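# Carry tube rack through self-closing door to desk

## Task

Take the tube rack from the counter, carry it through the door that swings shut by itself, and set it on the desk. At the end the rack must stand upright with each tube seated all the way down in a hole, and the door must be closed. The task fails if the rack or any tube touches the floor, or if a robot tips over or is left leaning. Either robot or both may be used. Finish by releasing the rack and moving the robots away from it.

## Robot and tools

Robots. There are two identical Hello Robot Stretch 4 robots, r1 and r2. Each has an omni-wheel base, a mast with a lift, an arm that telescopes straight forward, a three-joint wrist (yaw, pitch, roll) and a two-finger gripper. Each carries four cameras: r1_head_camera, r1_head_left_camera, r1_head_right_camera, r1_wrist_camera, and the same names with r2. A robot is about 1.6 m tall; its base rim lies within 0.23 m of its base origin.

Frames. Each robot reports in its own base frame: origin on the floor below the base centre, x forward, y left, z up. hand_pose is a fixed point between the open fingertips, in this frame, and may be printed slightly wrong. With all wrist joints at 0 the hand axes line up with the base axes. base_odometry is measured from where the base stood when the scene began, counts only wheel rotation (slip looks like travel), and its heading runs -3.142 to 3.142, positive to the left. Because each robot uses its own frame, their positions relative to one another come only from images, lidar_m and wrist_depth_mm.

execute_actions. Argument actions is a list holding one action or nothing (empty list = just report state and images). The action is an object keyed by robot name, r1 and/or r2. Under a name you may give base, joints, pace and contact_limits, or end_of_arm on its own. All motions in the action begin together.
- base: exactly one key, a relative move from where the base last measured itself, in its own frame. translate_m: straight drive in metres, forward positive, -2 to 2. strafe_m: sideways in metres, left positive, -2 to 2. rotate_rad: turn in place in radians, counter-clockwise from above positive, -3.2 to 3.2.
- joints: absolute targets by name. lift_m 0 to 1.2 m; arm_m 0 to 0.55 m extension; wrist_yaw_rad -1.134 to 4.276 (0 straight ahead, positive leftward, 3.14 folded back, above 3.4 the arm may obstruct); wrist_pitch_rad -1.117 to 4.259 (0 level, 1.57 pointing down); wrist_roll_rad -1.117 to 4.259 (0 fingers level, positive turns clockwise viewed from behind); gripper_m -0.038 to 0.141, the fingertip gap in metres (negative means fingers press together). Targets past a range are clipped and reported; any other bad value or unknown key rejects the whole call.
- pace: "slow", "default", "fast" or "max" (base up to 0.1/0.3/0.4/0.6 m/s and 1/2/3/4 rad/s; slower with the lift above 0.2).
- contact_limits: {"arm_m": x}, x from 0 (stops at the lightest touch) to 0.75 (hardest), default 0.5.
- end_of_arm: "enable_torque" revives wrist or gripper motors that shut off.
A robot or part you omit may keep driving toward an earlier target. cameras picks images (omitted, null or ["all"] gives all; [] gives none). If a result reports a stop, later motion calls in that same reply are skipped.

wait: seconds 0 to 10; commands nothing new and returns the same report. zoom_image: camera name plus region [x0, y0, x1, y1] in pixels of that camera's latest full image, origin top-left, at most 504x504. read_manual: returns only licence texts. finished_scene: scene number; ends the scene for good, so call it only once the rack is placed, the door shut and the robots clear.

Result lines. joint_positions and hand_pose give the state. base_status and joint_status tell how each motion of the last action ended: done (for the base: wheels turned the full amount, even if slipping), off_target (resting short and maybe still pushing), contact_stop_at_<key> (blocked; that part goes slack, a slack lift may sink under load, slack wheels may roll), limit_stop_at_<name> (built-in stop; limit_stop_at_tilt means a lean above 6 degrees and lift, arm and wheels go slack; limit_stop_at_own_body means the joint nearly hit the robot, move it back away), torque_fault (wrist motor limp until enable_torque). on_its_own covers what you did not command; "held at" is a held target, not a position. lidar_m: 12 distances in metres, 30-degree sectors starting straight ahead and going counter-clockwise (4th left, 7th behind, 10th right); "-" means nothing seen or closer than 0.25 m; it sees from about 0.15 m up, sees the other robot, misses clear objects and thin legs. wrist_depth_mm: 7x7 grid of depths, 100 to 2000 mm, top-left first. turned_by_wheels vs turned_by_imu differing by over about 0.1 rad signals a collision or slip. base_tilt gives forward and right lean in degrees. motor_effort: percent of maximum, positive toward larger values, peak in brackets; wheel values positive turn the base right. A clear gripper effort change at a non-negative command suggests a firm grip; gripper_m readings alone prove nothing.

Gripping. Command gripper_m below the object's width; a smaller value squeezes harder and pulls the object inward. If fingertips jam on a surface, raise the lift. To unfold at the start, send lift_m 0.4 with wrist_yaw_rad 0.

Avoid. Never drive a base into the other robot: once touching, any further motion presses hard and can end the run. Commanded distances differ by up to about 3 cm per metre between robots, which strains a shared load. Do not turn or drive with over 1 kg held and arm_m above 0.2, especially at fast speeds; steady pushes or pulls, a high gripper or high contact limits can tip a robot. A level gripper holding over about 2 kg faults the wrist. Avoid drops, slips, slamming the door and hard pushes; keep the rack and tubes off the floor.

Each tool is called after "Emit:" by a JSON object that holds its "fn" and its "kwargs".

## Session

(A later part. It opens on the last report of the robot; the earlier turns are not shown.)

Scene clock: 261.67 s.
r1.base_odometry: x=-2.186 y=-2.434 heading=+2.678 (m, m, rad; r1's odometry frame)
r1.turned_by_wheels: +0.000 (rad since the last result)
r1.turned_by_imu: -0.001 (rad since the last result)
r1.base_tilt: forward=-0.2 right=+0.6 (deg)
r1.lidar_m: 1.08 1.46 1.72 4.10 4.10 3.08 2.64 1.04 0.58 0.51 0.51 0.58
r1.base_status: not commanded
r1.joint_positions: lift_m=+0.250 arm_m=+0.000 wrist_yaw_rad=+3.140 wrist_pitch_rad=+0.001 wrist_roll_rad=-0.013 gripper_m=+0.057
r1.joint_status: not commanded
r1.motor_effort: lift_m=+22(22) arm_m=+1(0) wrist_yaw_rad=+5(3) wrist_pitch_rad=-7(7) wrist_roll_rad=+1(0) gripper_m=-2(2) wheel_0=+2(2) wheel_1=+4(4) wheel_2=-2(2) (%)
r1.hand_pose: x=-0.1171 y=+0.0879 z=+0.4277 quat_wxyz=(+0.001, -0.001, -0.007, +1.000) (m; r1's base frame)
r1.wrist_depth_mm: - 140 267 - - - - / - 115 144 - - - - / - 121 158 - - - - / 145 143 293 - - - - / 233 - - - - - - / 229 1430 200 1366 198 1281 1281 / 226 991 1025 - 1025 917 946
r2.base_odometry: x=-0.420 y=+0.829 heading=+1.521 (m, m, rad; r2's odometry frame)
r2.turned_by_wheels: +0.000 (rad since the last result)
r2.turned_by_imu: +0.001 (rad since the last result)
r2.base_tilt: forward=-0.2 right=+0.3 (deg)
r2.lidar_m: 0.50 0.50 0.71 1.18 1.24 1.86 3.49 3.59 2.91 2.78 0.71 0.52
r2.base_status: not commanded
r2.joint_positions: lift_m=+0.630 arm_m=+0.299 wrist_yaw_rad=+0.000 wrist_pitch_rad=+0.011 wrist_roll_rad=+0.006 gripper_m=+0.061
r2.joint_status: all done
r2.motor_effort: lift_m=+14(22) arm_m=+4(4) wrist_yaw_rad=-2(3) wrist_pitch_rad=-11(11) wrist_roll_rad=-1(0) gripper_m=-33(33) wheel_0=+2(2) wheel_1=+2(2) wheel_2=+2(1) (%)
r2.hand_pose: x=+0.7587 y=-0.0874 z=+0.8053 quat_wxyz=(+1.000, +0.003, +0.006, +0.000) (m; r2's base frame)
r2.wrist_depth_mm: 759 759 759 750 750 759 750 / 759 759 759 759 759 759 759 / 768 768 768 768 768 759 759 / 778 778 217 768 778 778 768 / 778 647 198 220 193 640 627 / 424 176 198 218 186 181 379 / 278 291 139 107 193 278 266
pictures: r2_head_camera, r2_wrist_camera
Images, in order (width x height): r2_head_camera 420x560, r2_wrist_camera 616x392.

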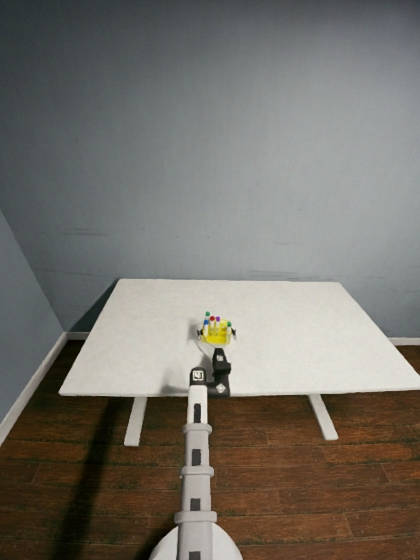

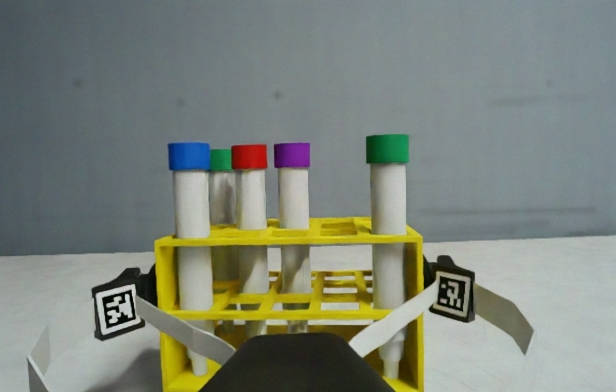

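Emit:
{"fn": "execute_actions", "kwargs": {"actions": [{"r2":{"joints":{"lift_m":0.602},"pace":"slow"}}], "cameras": ["r2_wrist_camera"]}}

Scene clock: 264.77 s.
r1.base_odometry: x=-2.186 y=-2.434 heading=+2.678 (m, m, rad; r1's odometry frame)
r1.turned_by_wheels: +0.000 (rad since the last result)
r1.turned_by_imu: -0.001 (rad since the last result)
r1.base_tilt: forward=-0.2 right=+0.6 (deg)
r1.lidar_m: 1.06 1.46 1.73 4.10 4.10 3.07 2.64 1.05 0.57 0.50 0.51 0.60
r1.base_status: not commanded
r1.joint_positions: lift_m=+0.250 arm_m=+0.000 wrist_yaw_rad=+3.140 wrist_pitch_rad=+0.001 wrist_roll_rad=-0.013 gripper_m=+0.057
r1.joint_status: not commanded
r1.motor_effort: lift_m=+22(22) arm_m=+0(0) wrist_yaw_rad=+3(4) wrist_pitch_rad=-9(8) wrist_roll_rad=+0(1) gripper_m=-2(5) wheel_0=+2(2) wheel_1=+4(4) wheel_2=-1(1) (%)
r1.hand_pose: x=-0.1171 y=+0.0879 z=+0.4277 quat_wxyz=(+0.001, -0.001, -0.007, +1.000) (m; r1's base frame)
r1.wrist_depth_mm: - 140 267 - - - - / - 115 144 - - - - / - 121 157 - - - - / 145 144 291 - - - - / 233 - - - - - - / 229 1464 200 1397 198 1308 1255 / 225 991 1025 - 1008 931 931
r2.base_odometry: x=-0.420 y=+0.829 heading=+1.521 (m, m, rad; r2's odometry frame)
r2.turned_by_wheels: +0.000 (rad since the last result)
r2.turned_by_imu: +0.001 (rad since the last result)
r2.base_tilt: forward=-0.2 right=+0.2 (deg)
r2.lidar_m: 0.50 0.51 0.66 1.17 1.22 1.86 3.50 3.59 2.88 2.79 0.70 0.53
r2.base_status: not commanded
r2.joint_positions: lift_m=+0.602 arm_m=+0.299 wrist_yaw_rad=+0.000 wrist_pitch_rad=+0.011 wrist_roll_rad=+0.006 gripper_m=+0.061
r2.joint_status: all done
r2.motor_effort: lift_m=+14(12) arm_m=+4(4) wrist_yaw_rad=-2(3) wrist_pitch_rad=-12(11) wrist_roll_rad=+0(0) gripper_m=-33(31) wheel_0=+2(2) wheel_1=+2(2) wheel_2=+1(2) (%)
r2.hand_pose: x=+0.7587 y=-0.0874 z=+0.7774 quat_wxyz=(+1.000, +0.003, +0.006, +0.000) (m; r2's base frame)
r2.wrist_depth_mm: 759 750 759 759 750 750 750 / 759 759 759 759 768 759 759 / 768 768 768 768 768 768 768 / 778 778 218 768 768 768 768 / 609 517 199 220 193 517 496 / 342 176 199 218 186 181 304 / 223 234 138 107 193 222 208
pictures: r2_wrist_camera
Images, in order (width x height): r2_wrist_camera 616x392.

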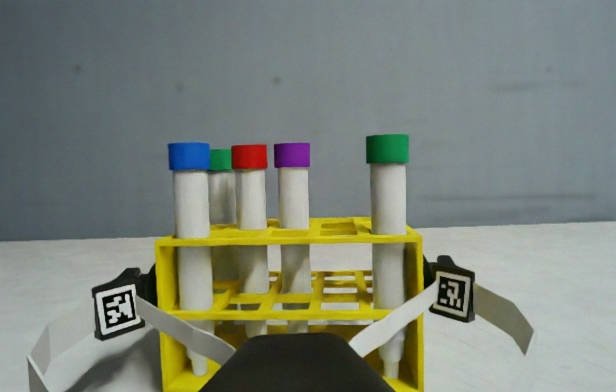

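Emit:
{"fn": "execute_actions", "kwargs": {"actions": [{"r2":{"joints":{"lift_m":0.593},"pace":"slow"}}], "cameras": []}}

Scene clock: 266.50 s.
r1.base_odometry: x=-2.186 y=-2.434 heading=+2.678 (m, m, rad; r1's odometry frame)
r1.turned_by_wheels: +0.000 (rad since the last result)
r1.turned_by_imu: -0.001 (rad since the last result)
r1.base_tilt: forward=-0.1 right=+0.7 (deg)
r1.lidar_m: 1.08 1.46 1.72 4.09 4.11 3.07 2.64 1.05 0.58 0.50 0.48 0.61
r1.base_status: not commanded
r1.joint_positions: lift_m=+0.250 arm_m=+0.000 wrist_yaw_rad=+3.140 wrist_pitch_rad=+0.001 wrist_roll_rad=-0.013 gripper_m=+0.057
r1.joint_status: not commanded
r1.motor_effort: lift_m=+22(22) arm_m=+0(0) wrist_yaw_rad=+3(1) wrist_pitch_rad=-10(8) wrist_roll_rad=-1(0) gripper_m=-4(2) wheel_0=+2(2) wheel_1=+4(4) wheel_2=-1(1) (%)
r1.hand_pose: x=-0.1171 y=+0.0879 z=+0.4277 quat_wxyz=(+0.001, -0.001, -0.007, +1.000) (m; r1's base frame)
r1.wrist_depth_mm: - 140 267 - - - - / - 115 145 - - - - / - 121 158 - - - - / 145 144 293 - - - - / 234 - - - - - - / 229 1464 199 1397 198 1308 1281 / 226 991 1042 - 991 946 946
r2.base_odometry: x=-0.420 y=+0.829 heading=+1.521 (m, m, rad; r2's odometry frame)
r2.turned_by_wheels: +0.000 (rad since the last result)
r2.turned_by_imu: +0.001 (rad since the last result)
r2.base_tilt: forward=-0.2 right=+0.4 (deg)
r2.lidar_m: 0.48 0.47 0.69 1.17 1.24 1.85 3.50 3.56 2.88 2.75 0.70 0.52
r2.base_status: not commanded
r2.joint_positions: lift_m=+0.593 arm_m=+0.299 wrist_yaw_rad=+0.000 wrist_pitch_rad=+0.008 wrist_roll_rad=+0.006 gripper_m=+0.061
r2.joint_status: all done
r2.motor_effort: lift_m=+12(13) arm_m=+4(4) wrist_yaw_rad=+0(1) wrist_pitch_rad=-2(11) wrist_roll_rad=+0(0) gripper_m=-29(32) wheel_0=+2(2) wheel_1=+2(2) wheel_2=+1(1) (%)
r2.hand_pose: x=+0.7587 y=-0.0874 z=+0.7695 quat_wxyz=(+1.000, +0.003, +0.004, +0.000) (m; r2's base frame)
r2.wrist_depth_mm: 759 759 759 750 759 759 750 / 768 759 759 768 768 759 759 / 768 759 768 759 768 768 768 / 778 778 216 778 768 778 768 / 585 496 198 220 193 496 484 / 324 176 211 218 186 181 290 / 209 221 139 108 192 210 196
pictures: none
No camera images: the call's "cameras" was empty. Leave "cameras" out to get every camera's image.

Touched down. Release.

Emit:
{"fn": "execute_actions", "kwargs": {"actions": [{"r2":{"joints":{"gripper_m":0.141,"lift_m":0.596},"pace":"slow"}}], "cameras": []}}

Emit:
{"fn": "execute_actions", "kwargs": {"actions": [{"r2":{"joints":{"arm_m":0.08}}}], "cameras": ["r2_wrist_camera","r2_head_camera"]}}

Emit:
{"fn": "zoom_image", "kwargs": {"camera": "r2_wrist_camera", "region": [220,130,400,290]}}

Scene clock: 272.37 s.
r1.base_odometry: x=-2.186 y=-2.434 heading=+2.678 (m, m, rad; r1's odometry frame)
r1.turned_by_wheels: +0.000 (rad since the last result)
r1.turned_by_imu: -0.002 (rad since the last result)
r1.base_tilt: forward=-0.2 right=+0.6 (deg)
r1.lidar_m: 1.04 1.46 1.71 4.10 4.10 3.07 2.62 1.04 0.59 0.51 0.51 0.60
r1.base_status: not commanded
r1.joint_positions: lift_m=+0.250 arm_m=+0.000 wrist_yaw_rad=+3.140 wrist_pitch_rad=+0.001 wrist_roll_rad=-0.013 gripper_m=+0.057
r1.joint_status: not commanded
r1.motor_effort: lift_m=+22(22) arm_m=+0(0) wrist_yaw_rad=+3(3) wrist_pitch_rad=-9(10) wrist_roll_rad=+1(1) gripper_m=-3(3) wheel_0=+2(2) wheel_1=+4(4) wheel_2=-1(1) (%)
r1.hand_pose: x=-0.1171 y=+0.0879 z=+0.4277 quat_wxyz=(+0.001, -0.001, -0.007, +1.000) (m; r1's base frame)
r1.wrist_depth_mm: - 140 266 - - - - / - 115 144 - - - - / - 121 158 - - - - / 145 144 293 - - - - / 233 - - - - - - / 229 1430 199 1397 198 1281 1281 / 227 991 1025 - 1008 931 946
r2.base_odometry: x=-0.420 y=+0.829 heading=+1.521 (m, m, rad; r2's odometry frame)
r2.turned_by_wheels: +0.000 (rad since the last result)
r2.turned_by_imu: +0.002 (rad since the last result)
r2.base_tilt: forward=-0.2 right=+0.4 (deg)
r2.lidar_m: 0.48 0.48 0.72 1.17 1.23 1.85 3.50 3.57 2.89 2.78 0.70 0.51
r2.base_status: not commanded
r2.joint_positions: lift_m=+0.596 arm_m=+0.299 wrist_yaw_rad=+0.000 wrist_pitch_rad=+0.010 wrist_roll_rad=+0.006 gripper_m=+0.141
r2.joint_status: all done
r2.motor_effort: lift_m=+23(23) arm_m=+4(4) wrist_yaw_rad=-3(1) wrist_pitch_rad=-8(8) wrist_roll_rad=+0(0) gripper_m=+2(31) wheel_0=+2(2) wheel_1=+2(2) wheel_2=+2(2) (%)
r2.hand_pose: x=+0.7587 y=-0.0874 z=+0.7710 quat_wxyz=(+1.000, +0.003, +0.005, +0.000) (m; r2's base frame)
r2.wrist_depth_mm: 759 759 750 750 759 759 759 / 759 759 768 759 759 759 759 / 768 768 768 759 759 768 759 / 778 768 239 260 768 768 768 / 574 559 220 242 210 484 477 / 325 211 213 231 207 271 290 / 225 211 215 108 210 211 208
pictures: none
No camera images: the call's "cameras" was empty. Leave "cameras" out to get every camera's image.

Scene clock: 274.13 s.
r1.base_odometry: x=-2.186 y=-2.434 heading=+2.678 (m, m, rad; r1's odometry frame)
r1.turned_by_wheels: +0.000 (rad since the last result)
r1.turned_by_imu: -0.001 (rad since the last result)
r1.base_tilt: forward=-0.2 right=+0.7 (deg)
r1.lidar_m: 1.06 1.46 1.73 4.10 4.09 3.07 2.64 1.02 0.58 0.51 0.52 0.60
r1.base_status: not commanded
r1.joint_positions: lift_m=+0.250 arm_m=+0.000 wrist_yaw_rad=+3.140 wrist_pitch_rad=+0.001 wrist_roll_rad=-0.013 gripper_m=+0.057
r1.joint_status: not commanded
r1.motor_effort: lift_m=+22(22) arm_m=+0(0) wrist_yaw_rad=+4(3) wrist_pitch_rad=-8(6) wrist_roll_rad=+0(1) gripper_m=-6(2) wheel_0=+2(2) wheel_1=+4(4) wheel_2=-1(1) (%)
r1.hand_pose: x=-0.1171 y=+0.0879 z=+0.4277 quat_wxyz=(+0.001, -0.001, -0.007, +1.000) (m; r1's base frame)
r1.wrist_depth_mm: - 139 266 - - - - / - 115 145 - - - - / - 121 158 - - - - / 145 144 293 - - - - / 233 - - - - - - / 229 1464 199 1366 198 1308 1281 / 225 991 1025 - 1008 917 931
r2.base_odometry: x=-0.420 y=+0.829 heading=+1.521 (m, m, rad; r2's odometry frame)
r2.turned_by_wheels: +0.000 (rad since the last result)
r2.turned_by_imu: +0.001 (rad since the last result)
r2.base_tilt: forward=-0.2 right=+0.3 (deg)
r2.lidar_m: 0.50 0.50 0.71 1.18 1.25 1.85 3.51 3.59 2.88 2.77 0.68 0.55
r2.base_status: not commanded
r2.joint_positions: lift_m=+0.596 arm_m=+0.081 wrist_yaw_rad=+0.000 wrist_pitch_rad=+0.010 wrist_roll_rad=+0.006 gripper_m=+0.141
r2.joint_status: all done
r2.motor_effort: lift_m=+23(23) arm_m=-4(5) wrist_yaw_rad=-1(3) wrist_pitch_rad=-8(7) wrist_roll_rad=-1(1) gripper_m=-3(0) wheel_0=+2(2) wheel_1=+2(2) wheel_2=+2(1) (%)
r2.hand_pose: x=+0.5401 y=-0.0874 z=+0.7710 quat_wxyz=(+1.000, +0.003, +0.005, +0.000) (m; r2's base frame)
r2.wrist_depth_mm: 976 960 976 960 976 976 960 / 976 960 976 976 976 960 960 / 976 976 976 976 976 991 991 / 991 991 991 462 991 976 991 / 585 569 480 462 512 496 484 / 327 211 272 289 264 274 291 / 227 213 224 107 218 213 209
pictures: r2_head_camera, r2_wrist_camera
Images, in order (width x height): r2_head_camera 420x560, r2_wrist_camera 616x392.

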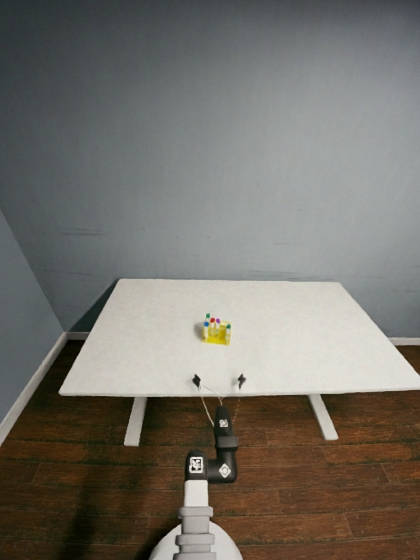

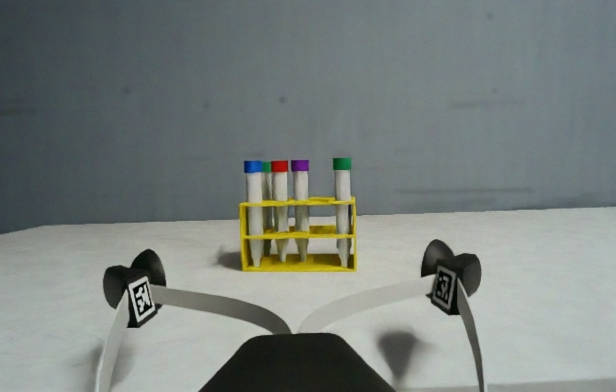

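Region (220, 130, 400, 290) of r2_wrist_camera's 616x392 image, scaled by 2.800.

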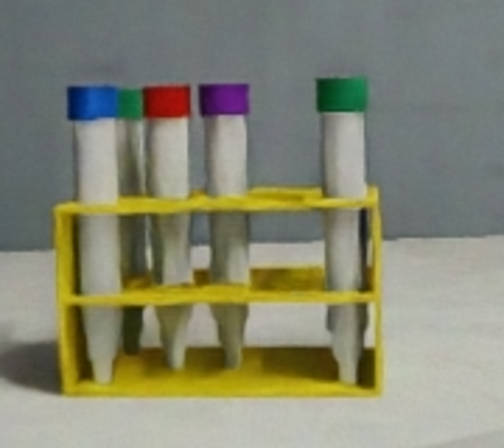

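Emit:
{"fn": "execute_actions", "kwargs": {"actions": [{"r2":{"base":{"translate_m":-0.5},"joints":{"arm_m":0},"pace":"fast"}}], "cameras": ["r2_head_left_camera"]}}

Emit:
{"fn": "finished_scene", "kwargs": {"scene": 1}}

Scene clock: 279.00 s.
r1.base_odometry: x=-2.186 y=-2.434 heading=+2.678 (m, m, rad; r1's odometry frame)
r1.turned_by_wheels: +0.000 (rad since the last result)
r1.turned_by_imu: -0.002 (rad since the last result)
r1.base_tilt: forward=-0.1 right=+0.6 (deg)
r1.lidar_m: 1.06 1.45 1.72 4.10 4.10 3.08 2.63 1.05 0.59 0.49 0.51 0.60
r1.base_status: not commanded
r1.joint_positions: lift_m=+0.250 arm_m=+0.000 wrist_yaw_rad=+3.140 wrist_pitch_rad=+0.001 wrist_roll_rad=-0.013 gripper_m=+0.057
r1.joint_status: not commanded
r1.motor_effort: lift_m=+22(22) arm_m=+0(0) wrist_yaw_rad=+3(3) wrist_pitch_rad=-7(8) wrist_roll_rad=-1(1) gripper_m=-4(2) wheel_0=+2(2) wheel_1=+4(4) wheel_2=-1(1) (%)
r1.hand_pose: x=-0.1171 y=+0.0879 z=+0.4277 quat_wxyz=(+0.001, -0.001, -0.007, +1.000) (m; r1's base frame)
r1.wrist_depth_mm: - 140 265 - - - - / - 115 145 - - - - / - 121 158 - - - - / 145 144 293 - - - - / 233 - - - - - - / 229 1430 199 1397 198 1308 1255 / 225 991 1042 - 1008 917 946
r2.base_odometry: x=-0.445 y=+0.329 heading=+1.521 (m, m, rad; r2's odometry frame)
r2.turned_by_wheels: +0.000 (rad since the last result)
r2.turned_by_imu: +0.003 (rad since the last result)
r2.base_tilt: forward=-0.2 right=+0.5 (deg)
r2.lidar_m: 0.97 1.03 1.23 1.18 1.23 1.87 2.95 3.07 2.88 2.76 2.48 1.01
r2.base_status: done
r2.joint_positions: lift_m=+0.596 arm_m=+0.001 wrist_yaw_rad=+0.000 wrist_pitch_rad=+0.010 wrist_roll_rad=+0.006 gripper_m=+0.141
r2.joint_status: all done
r2.motor_effort: lift_m=+22(22) arm_m=-4(3) wrist_yaw_rad=+0(2) wrist_pitch_rad=-8(7) wrist_roll_rad=-1(0) gripper_m=+1(1) wheel_0=-2(9) wheel_1=-2(9) wheel_2=-2(11) (%)
r2.hand_pose: x=+0.4601 y=-0.0874 z=+0.7710 quat_wxyz=(+1.000, +0.003, +0.005, +0.000) (m; r2's base frame)
r2.wrist_depth_mm: 1537 1537 1537 1537 1537 1537 1499 / 1537 1537 1537 1537 1537 1537 1537 / 1537 1537 1537 1537 1537 1537 1537 / 1576 1576 1537 1042 1537 1499 1537 / 1576 809 1576 1537 1576 1537 1576 / 1576 210 1576 1576 1618 1576 1576 / 1618 1182 1576 107 1576 1576 1499
pictures: r2_head_left_camera
Images, in order (width x height): r2_head_left_camera 420x672.

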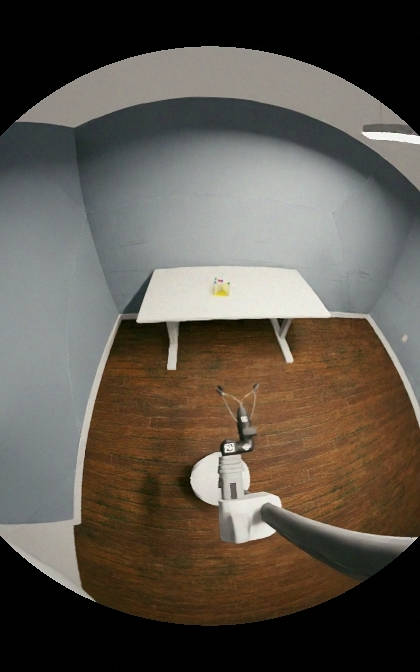

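The scene is finished: the task was done.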